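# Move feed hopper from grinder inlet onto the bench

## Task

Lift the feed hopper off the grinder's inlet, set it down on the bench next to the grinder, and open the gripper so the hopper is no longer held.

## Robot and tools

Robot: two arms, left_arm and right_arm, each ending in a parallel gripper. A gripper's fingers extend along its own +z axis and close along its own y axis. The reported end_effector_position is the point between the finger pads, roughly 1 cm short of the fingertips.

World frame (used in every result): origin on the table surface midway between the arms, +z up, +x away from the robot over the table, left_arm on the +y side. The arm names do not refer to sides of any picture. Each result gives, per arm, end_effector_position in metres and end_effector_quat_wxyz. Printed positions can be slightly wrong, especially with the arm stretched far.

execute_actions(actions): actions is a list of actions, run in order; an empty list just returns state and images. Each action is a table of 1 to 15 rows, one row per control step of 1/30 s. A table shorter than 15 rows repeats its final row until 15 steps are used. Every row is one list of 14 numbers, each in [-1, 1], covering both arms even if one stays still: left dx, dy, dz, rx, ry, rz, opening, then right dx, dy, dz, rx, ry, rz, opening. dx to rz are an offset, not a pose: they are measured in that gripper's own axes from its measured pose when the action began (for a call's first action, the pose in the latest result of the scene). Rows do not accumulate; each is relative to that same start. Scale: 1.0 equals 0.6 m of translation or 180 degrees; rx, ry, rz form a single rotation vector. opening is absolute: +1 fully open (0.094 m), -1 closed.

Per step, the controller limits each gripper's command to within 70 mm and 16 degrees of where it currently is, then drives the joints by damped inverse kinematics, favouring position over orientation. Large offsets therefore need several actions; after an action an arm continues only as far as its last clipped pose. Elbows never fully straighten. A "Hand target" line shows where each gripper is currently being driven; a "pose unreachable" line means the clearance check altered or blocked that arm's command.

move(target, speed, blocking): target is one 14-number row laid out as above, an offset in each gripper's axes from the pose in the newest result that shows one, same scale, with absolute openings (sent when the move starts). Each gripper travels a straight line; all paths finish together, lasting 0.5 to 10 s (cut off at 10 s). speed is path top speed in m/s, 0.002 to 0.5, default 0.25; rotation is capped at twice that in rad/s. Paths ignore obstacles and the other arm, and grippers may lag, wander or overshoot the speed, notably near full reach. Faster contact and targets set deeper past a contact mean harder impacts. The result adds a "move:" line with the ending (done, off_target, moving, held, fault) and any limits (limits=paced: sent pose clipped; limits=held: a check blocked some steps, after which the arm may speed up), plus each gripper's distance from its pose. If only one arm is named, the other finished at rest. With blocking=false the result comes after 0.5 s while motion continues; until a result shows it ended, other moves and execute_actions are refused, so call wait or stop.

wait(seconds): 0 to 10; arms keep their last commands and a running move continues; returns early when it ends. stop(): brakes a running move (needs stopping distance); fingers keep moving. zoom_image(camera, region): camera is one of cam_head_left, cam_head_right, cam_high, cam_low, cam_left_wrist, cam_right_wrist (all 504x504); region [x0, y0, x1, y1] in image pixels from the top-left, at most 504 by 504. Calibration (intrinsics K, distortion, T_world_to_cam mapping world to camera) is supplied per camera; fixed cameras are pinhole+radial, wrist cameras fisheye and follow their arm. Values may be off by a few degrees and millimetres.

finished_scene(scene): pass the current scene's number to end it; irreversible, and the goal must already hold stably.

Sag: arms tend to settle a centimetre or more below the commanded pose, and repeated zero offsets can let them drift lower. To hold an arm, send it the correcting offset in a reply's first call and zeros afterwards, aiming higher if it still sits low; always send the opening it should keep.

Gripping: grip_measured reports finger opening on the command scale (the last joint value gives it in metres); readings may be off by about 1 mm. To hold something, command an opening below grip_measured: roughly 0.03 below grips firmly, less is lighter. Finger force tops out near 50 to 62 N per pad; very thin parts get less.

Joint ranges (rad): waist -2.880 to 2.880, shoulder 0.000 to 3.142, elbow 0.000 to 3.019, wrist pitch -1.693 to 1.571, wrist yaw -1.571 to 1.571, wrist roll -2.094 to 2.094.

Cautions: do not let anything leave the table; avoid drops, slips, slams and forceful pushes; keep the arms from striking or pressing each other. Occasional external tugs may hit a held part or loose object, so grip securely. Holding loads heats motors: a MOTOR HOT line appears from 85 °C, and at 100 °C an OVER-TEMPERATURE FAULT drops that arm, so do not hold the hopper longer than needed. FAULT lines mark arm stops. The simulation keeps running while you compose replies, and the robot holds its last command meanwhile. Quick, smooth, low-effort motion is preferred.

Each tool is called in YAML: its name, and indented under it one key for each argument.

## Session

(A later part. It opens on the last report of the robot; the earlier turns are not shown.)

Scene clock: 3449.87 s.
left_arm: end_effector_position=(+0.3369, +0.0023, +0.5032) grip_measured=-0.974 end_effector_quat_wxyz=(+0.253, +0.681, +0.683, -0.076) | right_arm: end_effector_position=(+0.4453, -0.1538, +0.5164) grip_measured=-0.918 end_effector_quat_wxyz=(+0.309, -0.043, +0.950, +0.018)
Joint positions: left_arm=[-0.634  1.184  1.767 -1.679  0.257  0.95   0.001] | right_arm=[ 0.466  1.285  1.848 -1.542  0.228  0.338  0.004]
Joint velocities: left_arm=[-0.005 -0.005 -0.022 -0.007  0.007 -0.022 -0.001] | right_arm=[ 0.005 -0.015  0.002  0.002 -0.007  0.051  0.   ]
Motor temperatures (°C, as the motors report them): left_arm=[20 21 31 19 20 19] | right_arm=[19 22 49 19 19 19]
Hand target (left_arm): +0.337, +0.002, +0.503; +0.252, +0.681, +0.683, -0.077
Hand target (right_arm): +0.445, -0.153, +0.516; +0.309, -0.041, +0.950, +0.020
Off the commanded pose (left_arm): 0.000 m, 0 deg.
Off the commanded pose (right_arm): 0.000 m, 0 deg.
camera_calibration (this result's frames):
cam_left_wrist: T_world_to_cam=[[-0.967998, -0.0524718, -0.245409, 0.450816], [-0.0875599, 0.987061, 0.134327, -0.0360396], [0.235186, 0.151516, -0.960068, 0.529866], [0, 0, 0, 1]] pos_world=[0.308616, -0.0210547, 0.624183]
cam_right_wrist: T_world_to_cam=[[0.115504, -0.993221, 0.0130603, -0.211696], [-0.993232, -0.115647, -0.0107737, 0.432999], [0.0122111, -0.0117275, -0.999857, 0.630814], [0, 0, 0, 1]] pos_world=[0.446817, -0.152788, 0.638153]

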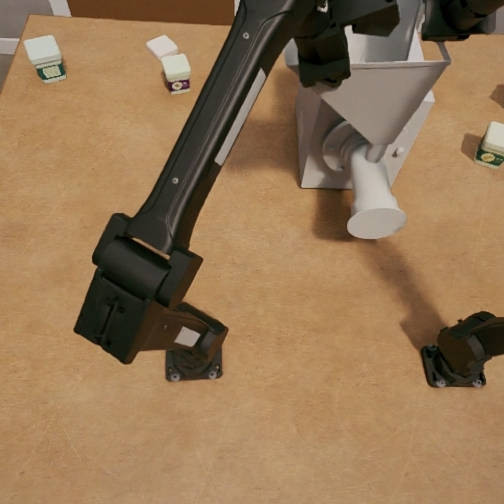

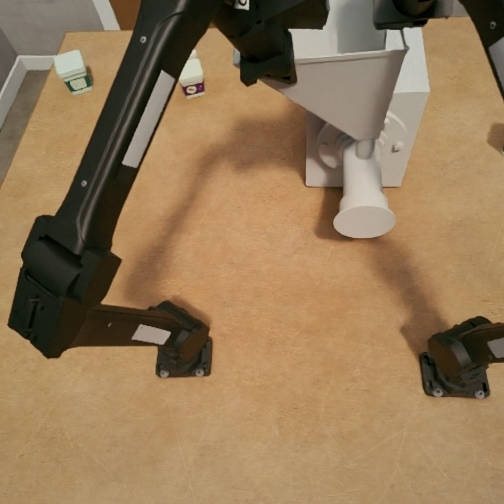

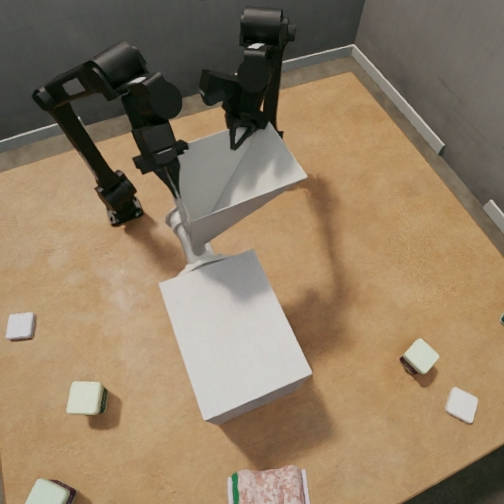

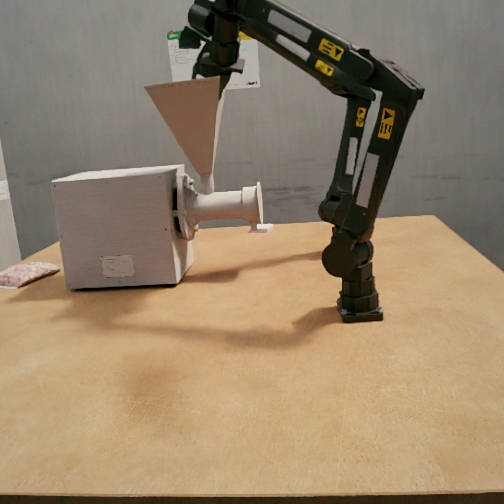

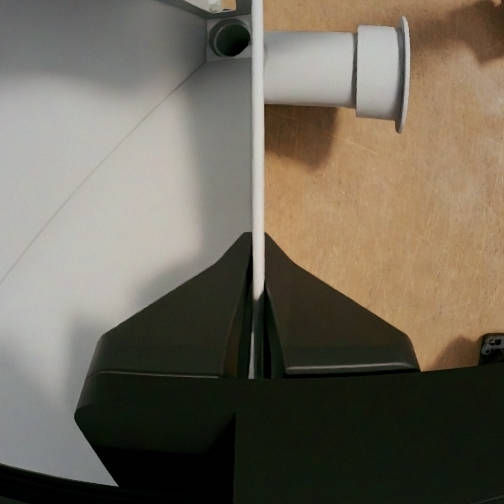

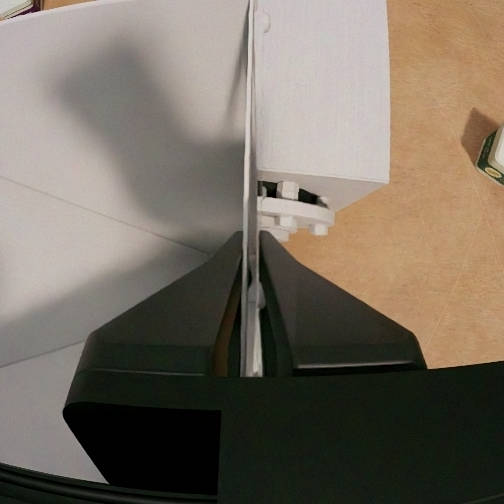

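execute_actions:
  actions:
    - [[-0.0330,-0.0362,-0.0130,-0.0250,0.0135,-0.0475,-1, -0.0692,0.0052,-0.0898,-0.0327,0.0004,-0.0449,-1]]
    - [[-0.0330,-0.0362,-0.0130,-0.0250,0.0135,-0.0475,-1, -0.0692,0.0052,-0.0898,-0.0327,0.0004,-0.0449,-1]]
    - [[0.0150,0.0465,-0.0135,0.0250,-0.0135,0.0475,-1, -0.0642,-0.0036,-0.0935,0.0327,-0.0004,0.0449,-1]]
    - [[-0.0330,-0.0362,-0.0130,-0.0250,0.0135,-0.0475,-1, -0.0692,0.0052,-0.0898,-0.0327,0.0004,-0.0449,-1]]
    - [[0.0150,0.0465,-0.0135,0.0250,-0.0135,0.0475,-1, -0.0642,-0.0036,-0.0935,0.0327,-0.0004,0.0449,-1]]
    - [[-0.0046,0.0026,-0.0142,0,0,0,-1, -0.0196,0,-0.027,0,0,0,-1]]

Scene clock: 3497.97 s.
left_arm: end_effector_position=(+0.3087, -0.0184, +0.5044) grip_measured=-0.971 end_effector_quat_wxyz=(+0.237, +0.599, +0.763, -0.045) | right_arm: end_effector_position=(+0.4506, -0.1499, +0.5187) grip_measured=-0.927 end_effector_quat_wxyz=(+0.245, -0.152, +0.958, +0.010)
Joint positions: left_arm=[-0.819  1.169  1.77  -1.688  0.052  0.577  0.001] | right_arm=[ 0.428  1.39   2.005 -1.705  0.122  0.114  0.003]
Joint velocities: left_arm=[-0.005  0.005 -0.012  0.002  0.007  0.037  0.001] | right_arm=[-0.005 -0.015  0.007 -0.012  0.007 -0.007 -0.   ]
Motor temperatures (°C, as the motors report them): left_arm=[20 21 30 19 20 19] | right_arm=[19 22 51 19 19 19]
Hand target (left_arm): +0.308, -0.017, +0.513; +0.240, +0.600, +0.761, -0.047
Hand target (right_arm): +0.452, -0.149, +0.539; +0.267, -0.150, +0.952, +0.016
Off the commanded pose (left_arm): 0.009 m, 0 deg.
Off the commanded pose (right_arm): 0.021 m, 0 deg.
joint sent to its limit (left arm) — the command would take joint 4 (wrist pitch) past its lower limit, so that joint was sent only as far as its limit.
joint sent to its limit (right arm) — the command would take joint 4 (wrist pitch) past its lower limit, so that joint was sent only as far as its limit.
camera_calibration (this result's frames):
cam_left_wrist: T_world_to_cam=[[-0.937189, -0.270319, -0.220466, 0.396684], [-0.310604, 0.934339, 0.174744, 0.0292424], [0.158754, 0.232246, -0.959614, 0.565608], [0, 0, 0, 1]] pos_world=[0.291058, -0.0514513, 0.625111]
cam_right_wrist: T_world_to_cam=[[0.321248, -0.94427, 0.0717864, -0.324335], [-0.941939, -0.310791, 0.127118, 0.314837], [-0.0977236, -0.108455, -0.989286, 0.662602], [0, 0, 0, 1]] pos_world=[0.465502, -0.136549, 0.638764]

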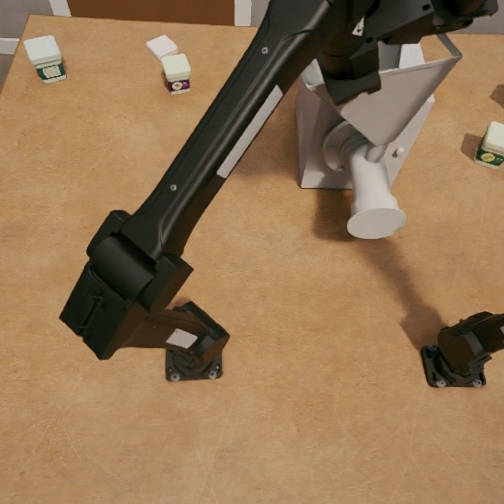

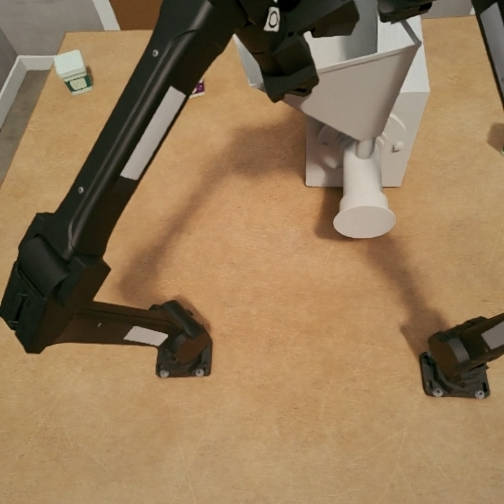

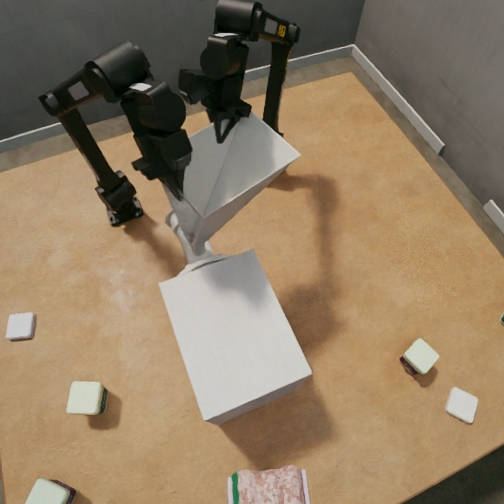

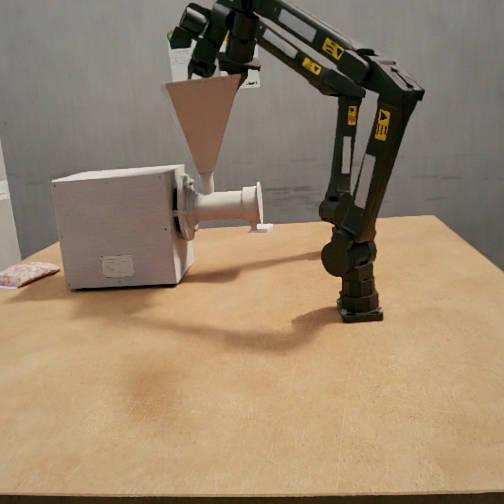

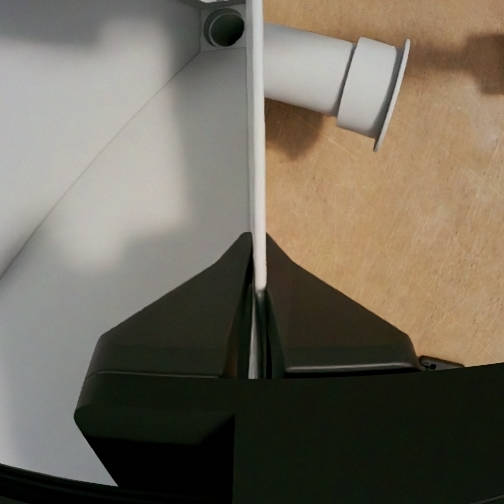

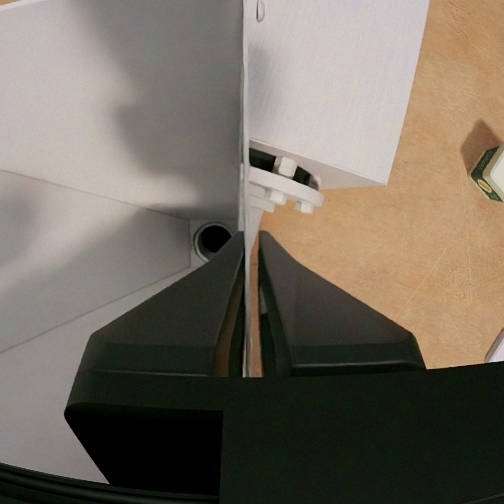

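zoom_image:
  camera: "cam_low"
  region: [170, 150, 250, 210]

zoom_image:
  camera: "cam_right_wrist"
  region: [150, 150, 350, 380]

Region (170, 150, 250, 210) of cam_low's 504x504 image, scaled by 6.300, with more detail than that image has; it fills the top 378 rows of this view, and the rest is white.

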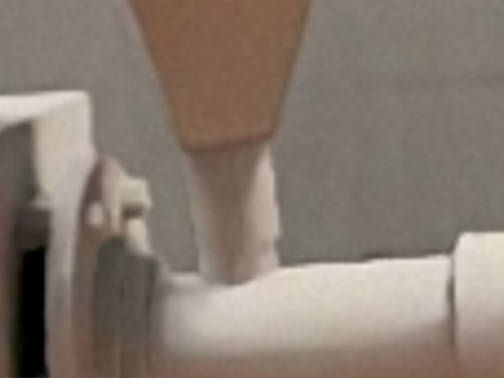

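Region (150, 150, 350, 380) of cam_right_wrist's 504x504 image, scaled by 2.191, with more detail than that image has; it fills the left 438 columns of this view, and the rest is white.

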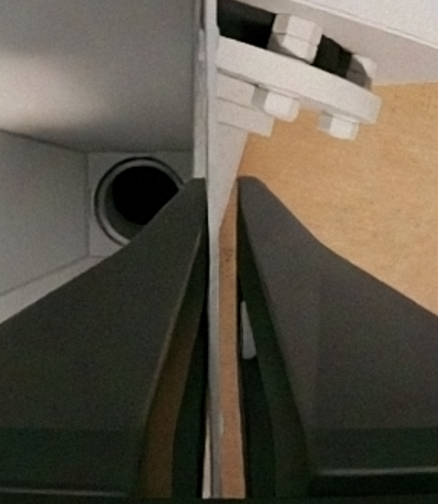

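execute_actions:
  actions:
    - [[-0.0330,-0.0362,-0.0130,-0.0250,0.0135,-0.0475,-1, -0.0692,0.0052,-0.0898,-0.0327,0.0004,-0.0449,-1]]
    - [[0.0150,0.0465,-0.0135,0.0250,-0.0135,0.0475,-1, -0.0642,-0.0036,-0.0935,0.0327,-0.0004,0.0449,-1]]
    - [[0.0150,0.0465,-0.0135,0.0250,-0.0135,0.0475,-1, -0.0642,-0.0036,-0.0935,0.0327,-0.0004,0.0449,-1]]
    - [[-0.0330,-0.0362,-0.0130,-0.0250,0.0135,-0.0475,-1, -0.0692,0.0052,-0.0898,-0.0327,0.0004,-0.0449,-1]]
    - [[-0.0330,-0.0362,-0.0130,-0.0250,0.0135,-0.0475,-1, -0.0692,0.0052,-0.0898,-0.0327,0.0004,-0.0449,-1]]
    - [[0.0150,0.0465,-0.0135,0.0250,-0.0135,0.0475,-1, -0.0642,-0.0036,-0.0935,0.0327,-0.0004,0.0449,-1]]
    - [[-0.0046,0.0026,-0.0142,0,0,0,-1, -0.0196,0,-0.027,0,0,0,-1]]

zoom_image:
  camera: "cam_low"
  region: [170, 150, 250, 210]

Scene clock: 3515.70 s.
left_arm: end_effector_position=(+0.2946, -0.0325, +0.5057) grip_measured=-0.972 end_effector_quat_wxyz=(+0.239, +0.548, +0.801, -0.030) | right_arm: end_effector_position=(+0.4524, -0.1465, +0.5208) grip_measured=-0.919 end_effector_quat_wxyz=(+0.244, -0.216, +0.945, +0.013)
Joint positions: left_arm=[-0.925  1.172  1.777 -1.692 -0.058  0.367  0.001] | right_arm=[ 0.417  1.398  2.019 -1.705  0.082 -0.02   0.004]
Joint velocities: left_arm=[-0.005  0.005 -0.022 -0.007  0.081  0.007 -0.   ] | right_arm=[-0.005  0.005  0.007  0.002 -0.022 -0.022 -0.001]
Motor temperatures (°C, as the motors report them): left_arm=[20 21 31 19 20 19] | right_arm=[19 22 53 19 20 19]
Hand target (left_arm): +0.294, -0.031, +0.514; +0.243, +0.551, +0.798, -0.032
Hand target (right_arm): +0.454, -0.144, +0.541; +0.266, -0.210, +0.941, +0.016
Off the commanded pose (left_arm): 0.009 m, 0 deg.
Off the commanded pose (right_arm): 0.021 m, 1 deg.
joint sent to its limit (left arm) — the command would take joint 4 (wrist pitch) past its lower limit, so that joint was sent only as far as its limit.
joint sent to its limit (right arm) — the command would take joint 4 (wrist pitch) past its lower limit, so that joint was sent only as far as its limit.
camera_calibration (this result's frames):
cam_left_wrist: T_world_to_cam=[[-0.894318, -0.389639, -0.219947, 0.363112], [-0.429127, 0.886108, 0.175107, 0.0709489], [0.126668, 0.250986, -0.959667, 0.582422], [0, 0, 0, 1]] pos_world=[0.281409, -0.0675658, 0.626372]
cam_right_wrist: T_world_to_cam=[[0.437157, -0.893997, 0.0983049, -0.380693], [-0.896118, -0.423651, 0.132256, 0.277466], [-0.0765894, -0.145909, -0.986329, 0.64868], [0, 0, 0, 1]] pos_world=[0.464747, -0.128141, 0.640539]

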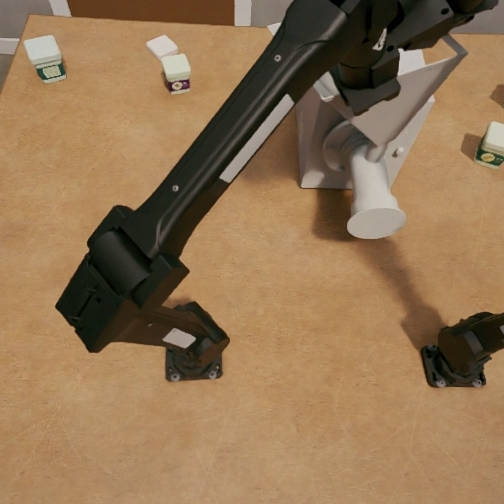

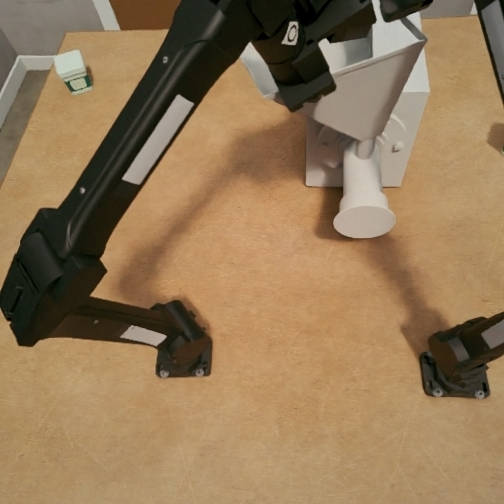

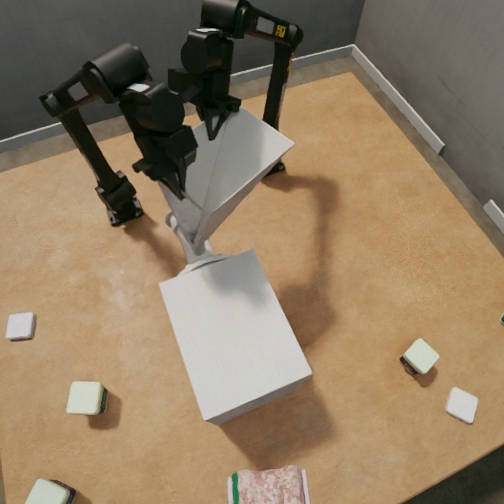

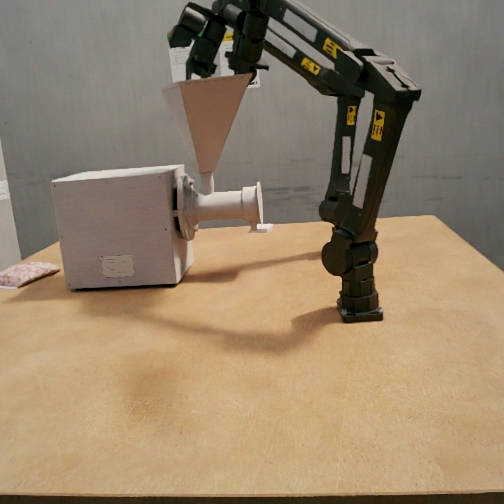

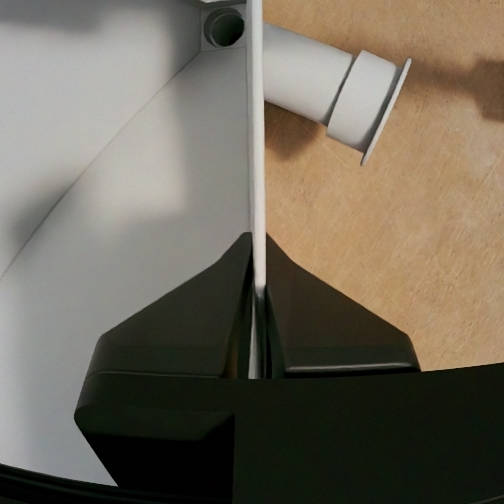

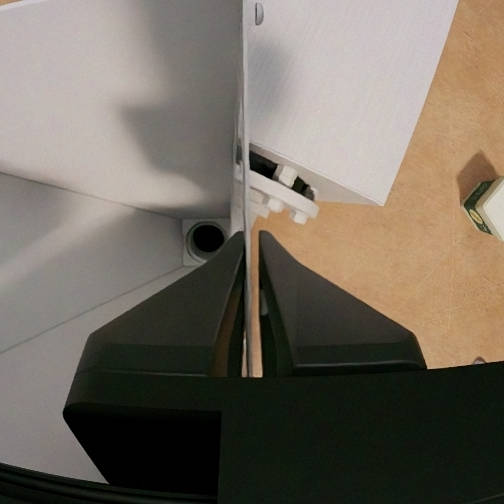

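Region (170, 150, 250, 210) of cam_low's 504x504 image, scaled by 6.300, with more detail than that image has; it fills the top 378 rows of this view, and the rest is white.

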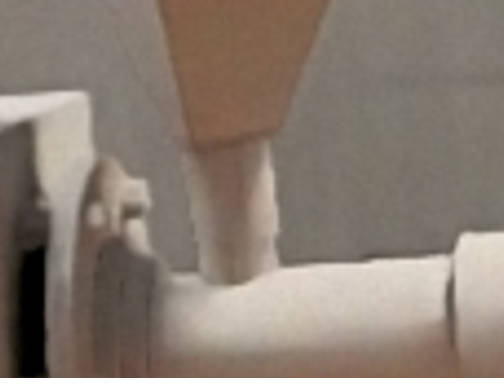

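execute_actions:
  actions:
    - [[-0.0058,0.0572,-0.0577,0.0250,-0.0135,0.0475,-1, -0.0642,-0.0036,-0.0935,0.0327,-0.0004,0.0449,-1]]
    - [[-0.0058,0.0572,-0.0577,0.0250,-0.0135,0.0475,-1, -0.0642,-0.0036,-0.0935,0.0327,-0.0004,0.0449,-1]]
    - [[-0.0538,-0.0255,-0.0572,-0.0250,0.0135,-0.0475,-1, -0.0692,0.0052,-0.0898,-0.0327,0.0004,-0.0449,-1]]
    - [[-0.0058,0.0572,-0.0577,0.0250,-0.0135,0.0475,-1, -0.0642,-0.0036,-0.0935,0.0327,-0.0004,0.0449,-1]]
    - [[-0.0058,0.0572,-0.0577,0.0250,-0.0135,0.0475,-1, -0.0642,-0.0036,-0.0935,0.0327,-0.0004,0.0449,-1]]
    - [[-0.0538,-0.0255,-0.0572,-0.0250,0.0135,-0.0475,-1, -0.0692,0.0052,-0.0898,-0.0327,0.0004,-0.0449,-1]]
    - [[-0.0046,0.0026,-0.0142,0,0,0,-1, -0.0196,0,-0.027,0,0,0,-1]]

zoom_image:
  camera: "cam_low"
  region: [170, 150, 250, 210]

Scene clock: 3560.77 s.
left_arm: end_effector_position=(+0.3119, -0.0165, +0.5095) grip_measured=-0.974 end_effector_quat_wxyz=(+0.237, +0.599, +0.764, -0.033) | right_arm: end_effector_position=(+0.4521, -0.1497, +0.5218) grip_measured=-0.920 end_effector_quat_wxyz=(+0.252, -0.150, +0.956, -0.003)
Joint positions: left_arm=[-0.821  1.182  1.798 -1.705  0.027  0.579  0.001] | right_arm=[ 0.44   1.394  2.015 -1.705  0.157  0.12   0.004]
Joint velocities: left_arm=[ 0.005 -0.005 -0.002 -0.017  0.066  0.022 -0.   ] | right_arm=[ 0.005 -0.015  0.012  0.007 -0.022  0.022 -0.   ]
Motor temperatures (°C, as the motors report them): left_arm=[20 21 32 19 20 19] | right_arm=[19 22 54 19 20 19]
Hand target (left_arm): +0.311, -0.016, +0.519; +0.246, +0.587, +0.770, -0.039
Hand target (right_arm): +0.453, -0.148, +0.541; +0.273, -0.161, +0.948, -0.001
Off the commanded pose (left_arm): 0.010 m, 2 deg.
Off the commanded pose (right_arm): 0.021 m, 1 deg.
joint sent to its limit (left arm) — the command would take joint 4 (wrist pitch) past its lower limit, so that joint was sent only as far as its limit.
joint sent to its limit (right arm) — the command would take joint 4 (wrist pitch) past its lower limit, so that joint was sent only as far as its limit.
camera_calibration (this result's frames):
cam_left_wrist: T_world_to_cam=[[-0.932058, -0.273065, -0.238124, 0.408692], [-0.320103, 0.928504, 0.188187, 0.0236123], [0.169712, 0.251626, -0.952829, 0.563021], [0, 0, 0, 1]] pos_world=[0.292931, -0.0519953, 0.629338]
cam_right_wrist: T_world_to_cam=[[0.310597, -0.945454, 0.0982192, -0.33397], [-0.947109, -0.299044, 0.116437, 0.32564], [-0.0807142, -0.129189, -0.98833, 0.65462], [0, 0, 0, 1]] pos_world=[0.464984, -0.133802, 0.641866]

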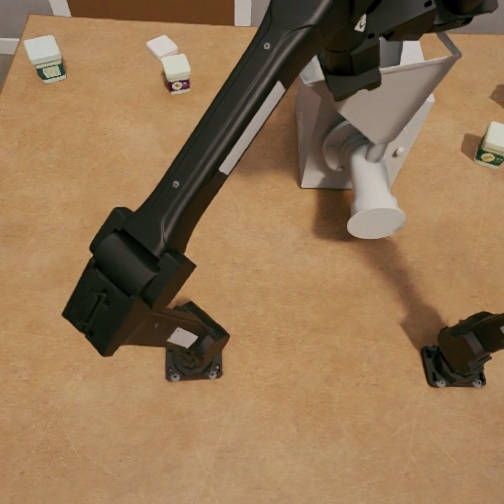

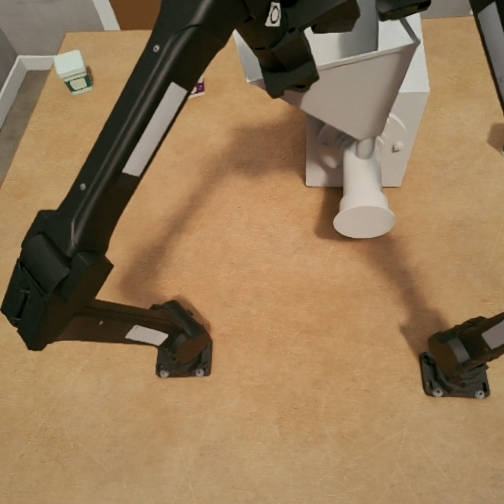

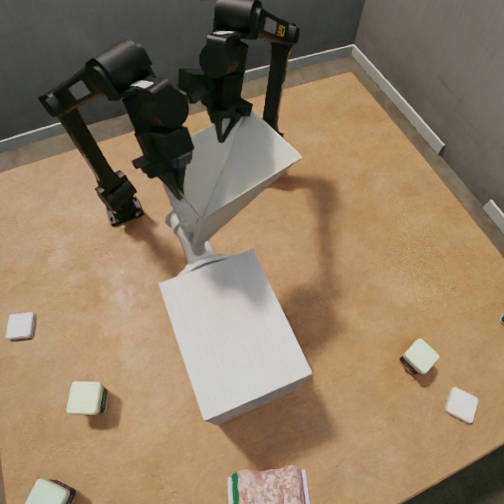

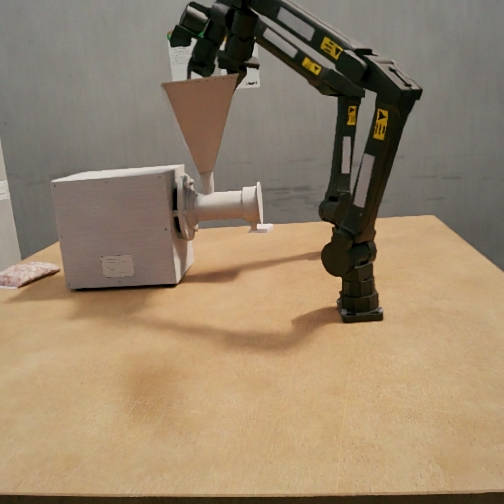

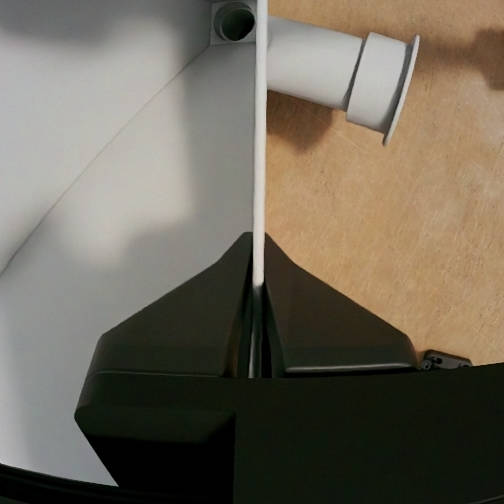

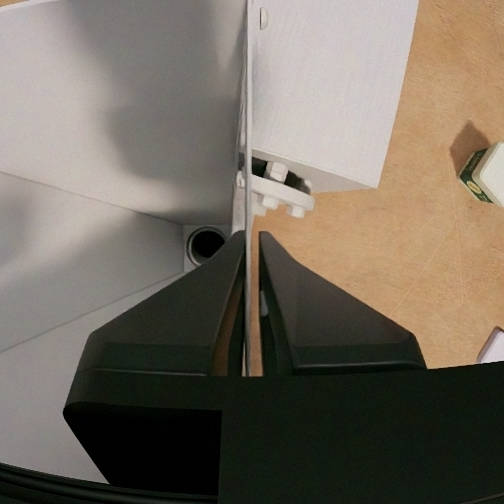

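Region (170, 150, 250, 210) of cam_low's 504x504 image, scaled by 6.300, with more detail than that image has; it fills the top 378 rows of this view, and the rest is white.

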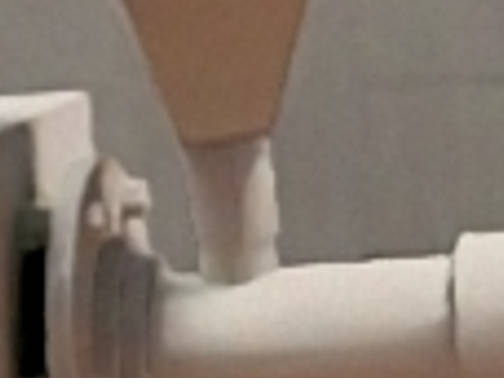

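zoom_image:
  camera: "cam_right_wrist"
  region: [160, 200, 260, 290]

zoom_image:
  camera: "cam_left_wrist"
  region: [180, 0, 290, 80]

Region (160, 200, 260, 290) of cam_right_wrist's 504x504 image, scaled by 5.040, with more detail than that image has; it fills the top 454 rows of this view, and the rest is white.

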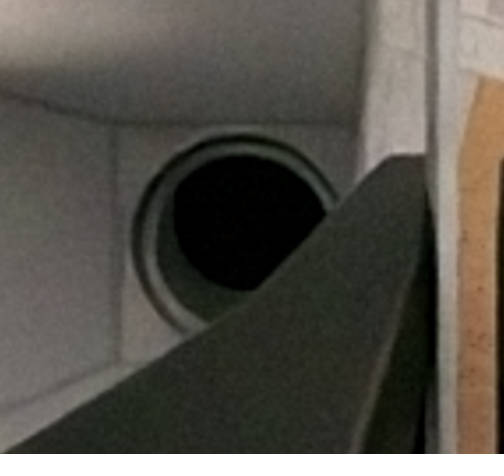

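Region (180, 0, 290, 80) of cam_left_wrist's 504x504 image, scaled by 4.582, with more detail than that image has; it fills the top 367 rows of this view, and the rest is white.

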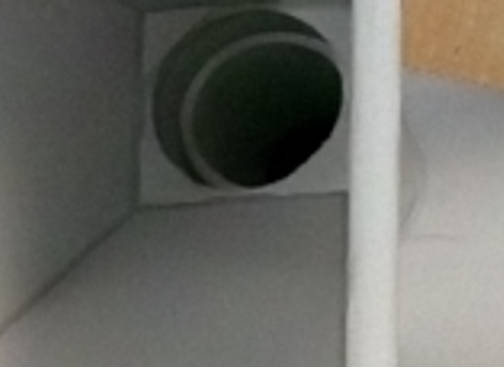

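zoom_image:
  camera: "cam_low"
  region: [190, 165, 225, 200]

zoom_image:
  camera: "cam_head_right"
  region: [320, 110, 420, 190]

Region (190, 165, 225, 200) of cam_low's 504x504 image, scaled by 14.400, with more detail than that image has.

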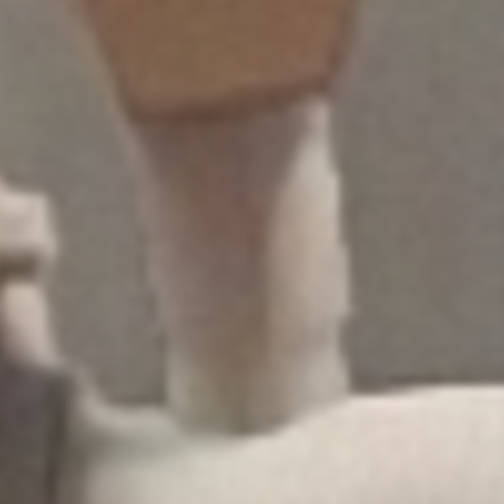

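Region (320, 110, 420, 190) of cam_head_right's 504x504 image, scaled by 5.040, with more detail than that image has; it fills the top 403 rows of this view, and the rest is white.

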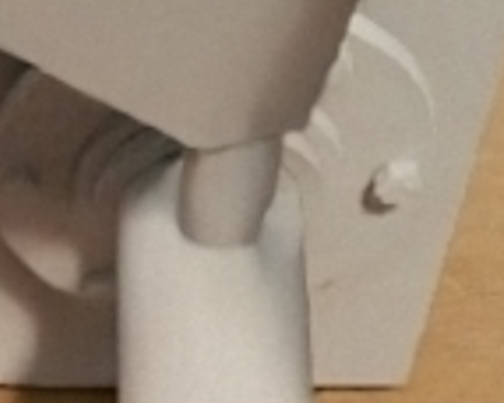

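execute_actions:
  actions:
    - [[-0.0538,-0.0255,-0.0572,-0.0250,0.0135,-0.0475,-1, -0.0692,0.0052,-0.0898,-0.0327,0.0004,-0.0449,-1]]
    - [[-0.0058,0.0572,-0.0577,0.0250,-0.0135,0.0475,-1, -0.0642,-0.0036,-0.0935,0.0327,-0.0004,0.0449,-1]]
    - [[-0.0058,0.0572,-0.0577,0.0250,-0.0135,0.0475,-1, -0.0642,-0.0036,-0.0935,0.0327,-0.0004,0.0449,-1]]
    - [[-0.0538,-0.0255,-0.0572,-0.0250,0.0135,-0.0475,-1, -0.0692,0.0052,-0.0898,-0.0327,0.0004,-0.0449,-1]]
    - [[-0.0058,0.0572,-0.0577,0.0250,-0.0135,0.0475,-1, -0.0642,-0.0036,-0.0935,0.0327,-0.0004,0.0449,-1]]
    - [[-0.0046,0.0026,-0.0142,0,0,0,-1, -0.0196,0,-0.027,0,0,0,-1]]

zoom_image:
  camera: "cam_low"
  region: [190, 165, 225, 200]

Scene clock: 3610.10 s.
left_arm: end_effector_position=(+0.3116, -0.0193, +0.5124) grip_measured=-0.971 end_effector_quat_wxyz=(+0.238, +0.606, +0.757, -0.051) | right_arm: end_effector_position=(+0.4535, -0.1507, +0.5231) grip_measured=-0.915 end_effector_quat_wxyz=(+0.254, -0.147, +0.956, -0.007)
Joint positions: left_arm=[-0.805  1.186  1.807 -1.705  0.074  0.604  0.001] | right_arm=[ 0.441  1.396  2.019 -1.705  0.168  0.124  0.004]
Joint velocities: left_arm=[-0.015 -0.005  0.017  0.002 -0.051 -0.022 -0.001] | right_arm=[-0.005 -0.005 -0.002 -0.002 -0.007 -0.037 -0.   ]
Motor temperatures (°C, as the motors report them): left_arm=[20 21 31 19 20 19] | right_arm=[19 22 54 19 20 19]
Hand target (left_arm): +0.311, -0.018, +0.522; +0.249, +0.606, +0.754, -0.055
Hand target (right_arm): +0.455, -0.149, +0.543; +0.278, -0.144, +0.950, -0.005
Off the commanded pose (left_arm): 0.010 m, 1 deg.
Off the commanded pose (right_arm): 0.022 m, 1 deg.
joint sent to its limit (left arm) — the command would take joint 4 (wrist pitch) past its lower limit, so that joint was sent only as far as its limit.
joint sent to its limit (right arm) — the command would take joint 4 (wrist pitch) past its lower limit, so that joint was sent only as far as its limit.
camera_calibration (this result's frames):
cam_left_wrist: T_world_to_cam=[[-0.943034, -0.25236, -0.216796, 0.40119], [-0.290742, 0.941885, 0.168292, 0.0268988], [0.161726, 0.221736, -0.961602, 0.572896], [0, 0, 0, 1]] pos_world=[0.293505, -0.0511228, 0.633347]
cam_right_wrist: T_world_to_cam=[[0.302632, -0.947236, 0.105634, -0.336023], [-0.950106, -0.291031, 0.112249, 0.331231], [-0.0755834, -0.134333, -0.988049, 0.652575], [0, 0, 0, 1]] pos_world=[0.46572, -0.134232, 0.643091]

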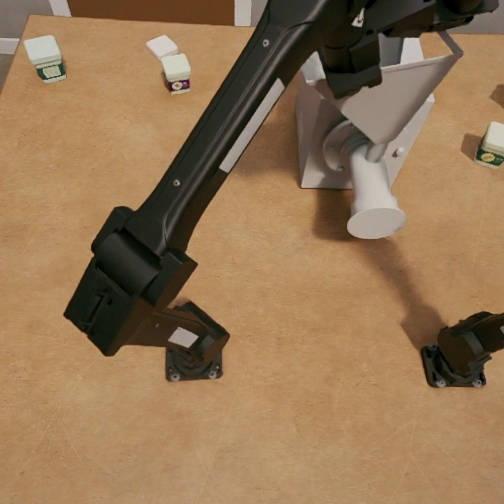

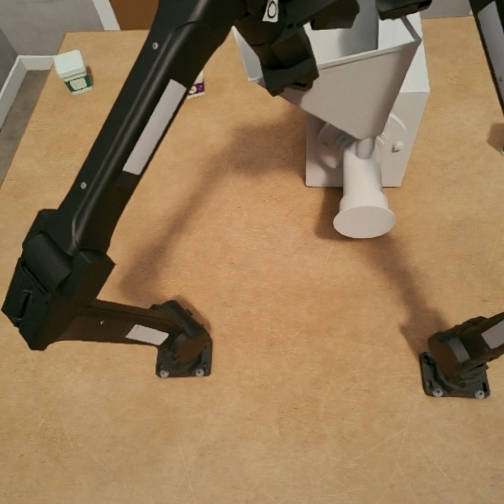

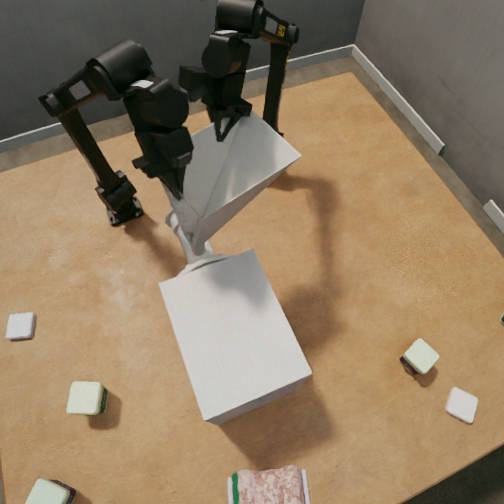

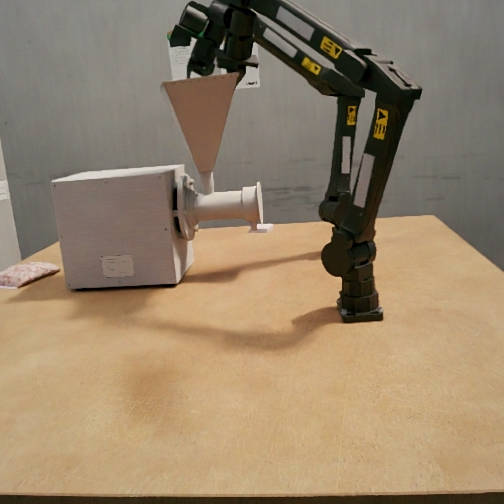

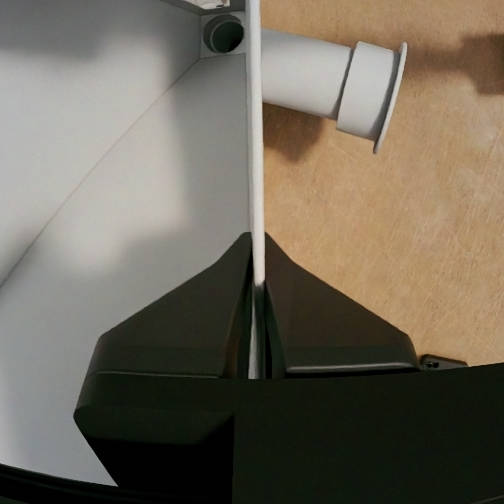

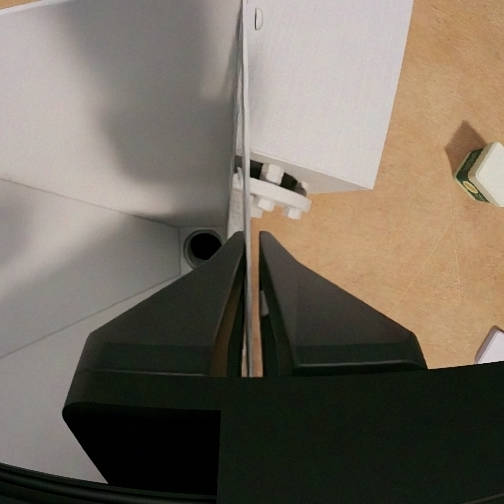

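Region (190, 165, 225, 200) of cam_low's 504x504 image, scaled by 14.400, with more detail than that image has.

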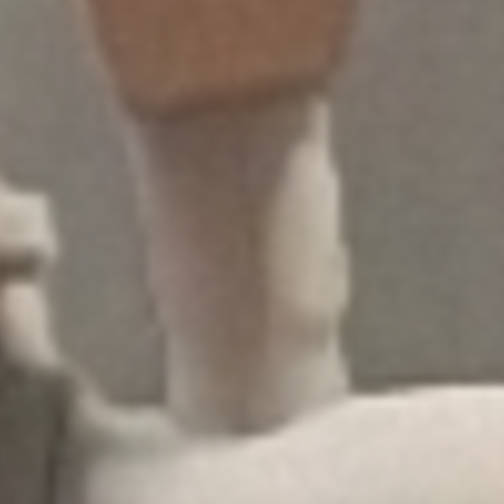

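execute_actions:
  actions:
    - [[-0.0692,-0.0432,-0.0527,-0.0352,0.0176,-0.0734,-1, -0.0574,0.0,-0.0926,-0.0403,-0.0073,-0.0726,-1]]
    - [[-0.0013,0.0792,-0.056,0.0352,-0.0176,0.0734,-1, -0.0474,-0.0190,-0.0962,0.0403,0.0073,0.0726,-1]]
    - [[-0.0692,-0.0432,-0.0527,-0.0352,0.0176,-0.0734,-1, -0.0574,0.0,-0.0926,-0.0403,-0.0073,-0.0726,-1]]
    - [[-0.0013,0.0792,-0.056,0.0352,-0.0176,0.0734,-1, -0.0474,-0.0190,-0.0962,0.0403,0.0073,0.0726,-1]]
    - [[-0.0046,0.0026,-0.0142,0,0,0,-1, -0.0161,-0.003,-0.029,0,0,0,-1]]

zoom_image:
  camera: "cam_low"
  region: [190, 165, 225, 200]

Scene clock: 3636.53 s.
left_arm: end_effector_position=(+0.2965, -0.0386, +0.5185) grip_measured=-0.952 end_effector_quat_wxyz=(+0.242, +0.542, +0.803, -0.054) | right_arm: end_effector_position=(+0.4575, -0.1484, +0.5260) grip_measured=-0.916 end_effector_quat_wxyz=(+0.248, -0.219, +0.944, +0.022)
Joint positions: left_arm=[-0.91   1.195  1.83  -1.705 -0.009  0.358  0.002] | right_arm=[ 0.399  1.408  2.043 -1.705  0.055 -0.04   0.004]
Joint velocities: left_arm=[-0.005  0.005 -0.007 -0.002  0.037 -0.007  0.001] | right_arm=[ 0.005  0.005 -0.002 -0.012  0.037  0.051  0.   ]
Motor temperatures (°C, as the motors report them): left_arm=[20 21 31 19 20 19] | right_arm=[19 22 53 19 20 19]
Hand target (left_arm): +0.297, -0.037, +0.528; +0.251, +0.545, +0.797, -0.061
Hand target (right_arm): +0.458, -0.150, +0.547; +0.272, -0.209, +0.939, +0.023
Off the commanded pose (left_arm): 0.010 m, 1 deg.
Off the commanded pose (right_arm): 0.022 m, 1 deg.
joint sent to its limit (left arm) — the command would take joint 4 (wrist pitch) past its lower limit, so that joint was sent only as far as its limit.
joint sent to its limit (right arm) — the command would take joint 4 (wrist pitch) past its lower limit, so that joint was sent only as far as its limit.
camera_calibration (this result's frames):
cam_left_wrist: T_world_to_cam=[[-0.898854, -0.399097, -0.181061, 0.346112], [-0.42586, 0.892954, 0.145864, 0.0894019], [0.103465, 0.208218, -0.972595, 0.607934], [0, 0, 0, 1]] pos_world=[0.286277, -0.0682821, 0.6409]
cam_right_wrist: T_world_to_cam=[[0.446734, -0.890638, 0.0848076, -0.381945], [-0.891888, -0.435876, 0.120612, 0.282885], [-0.0704562, -0.12952, -0.98907, 0.654987], [0, 0, 0, 1]] pos_world=[0.469078, -0.132038, 0.646101]

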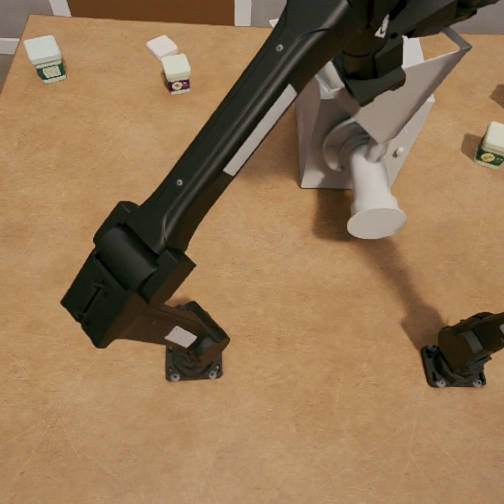

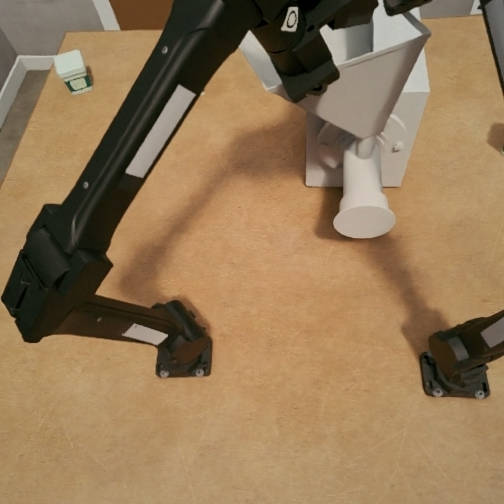

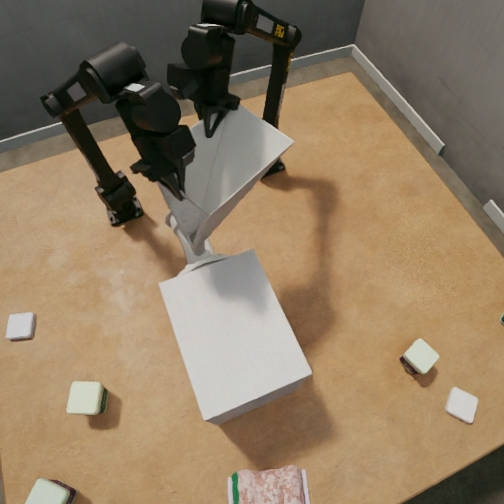

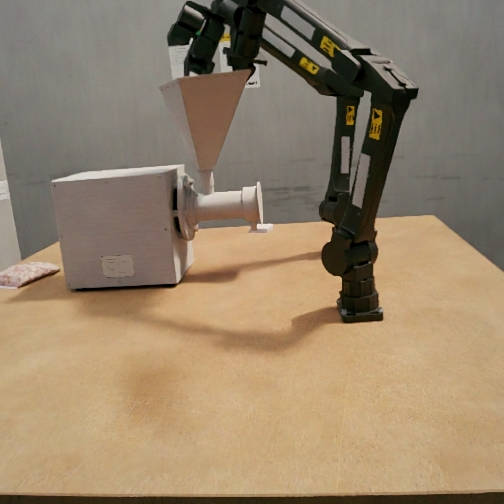

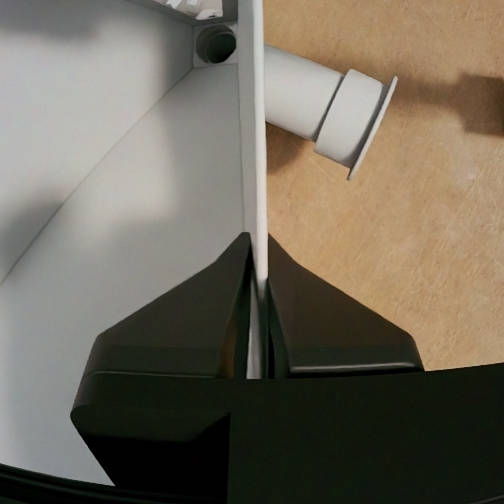

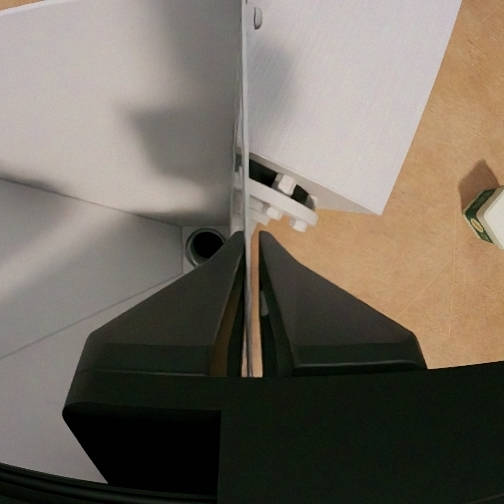

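Region (190, 165, 225, 200) of cam_low's 504x504 image, scaled by 14.400, with more detail than that image has.

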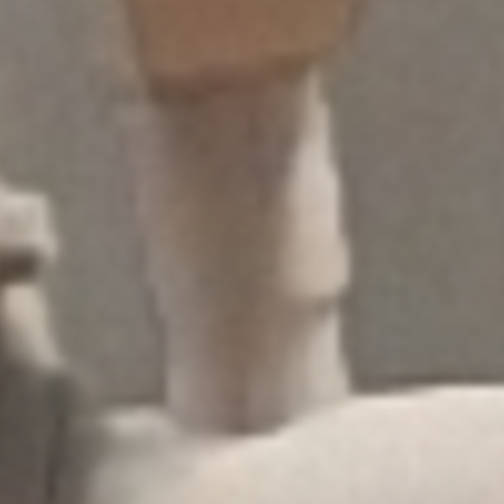

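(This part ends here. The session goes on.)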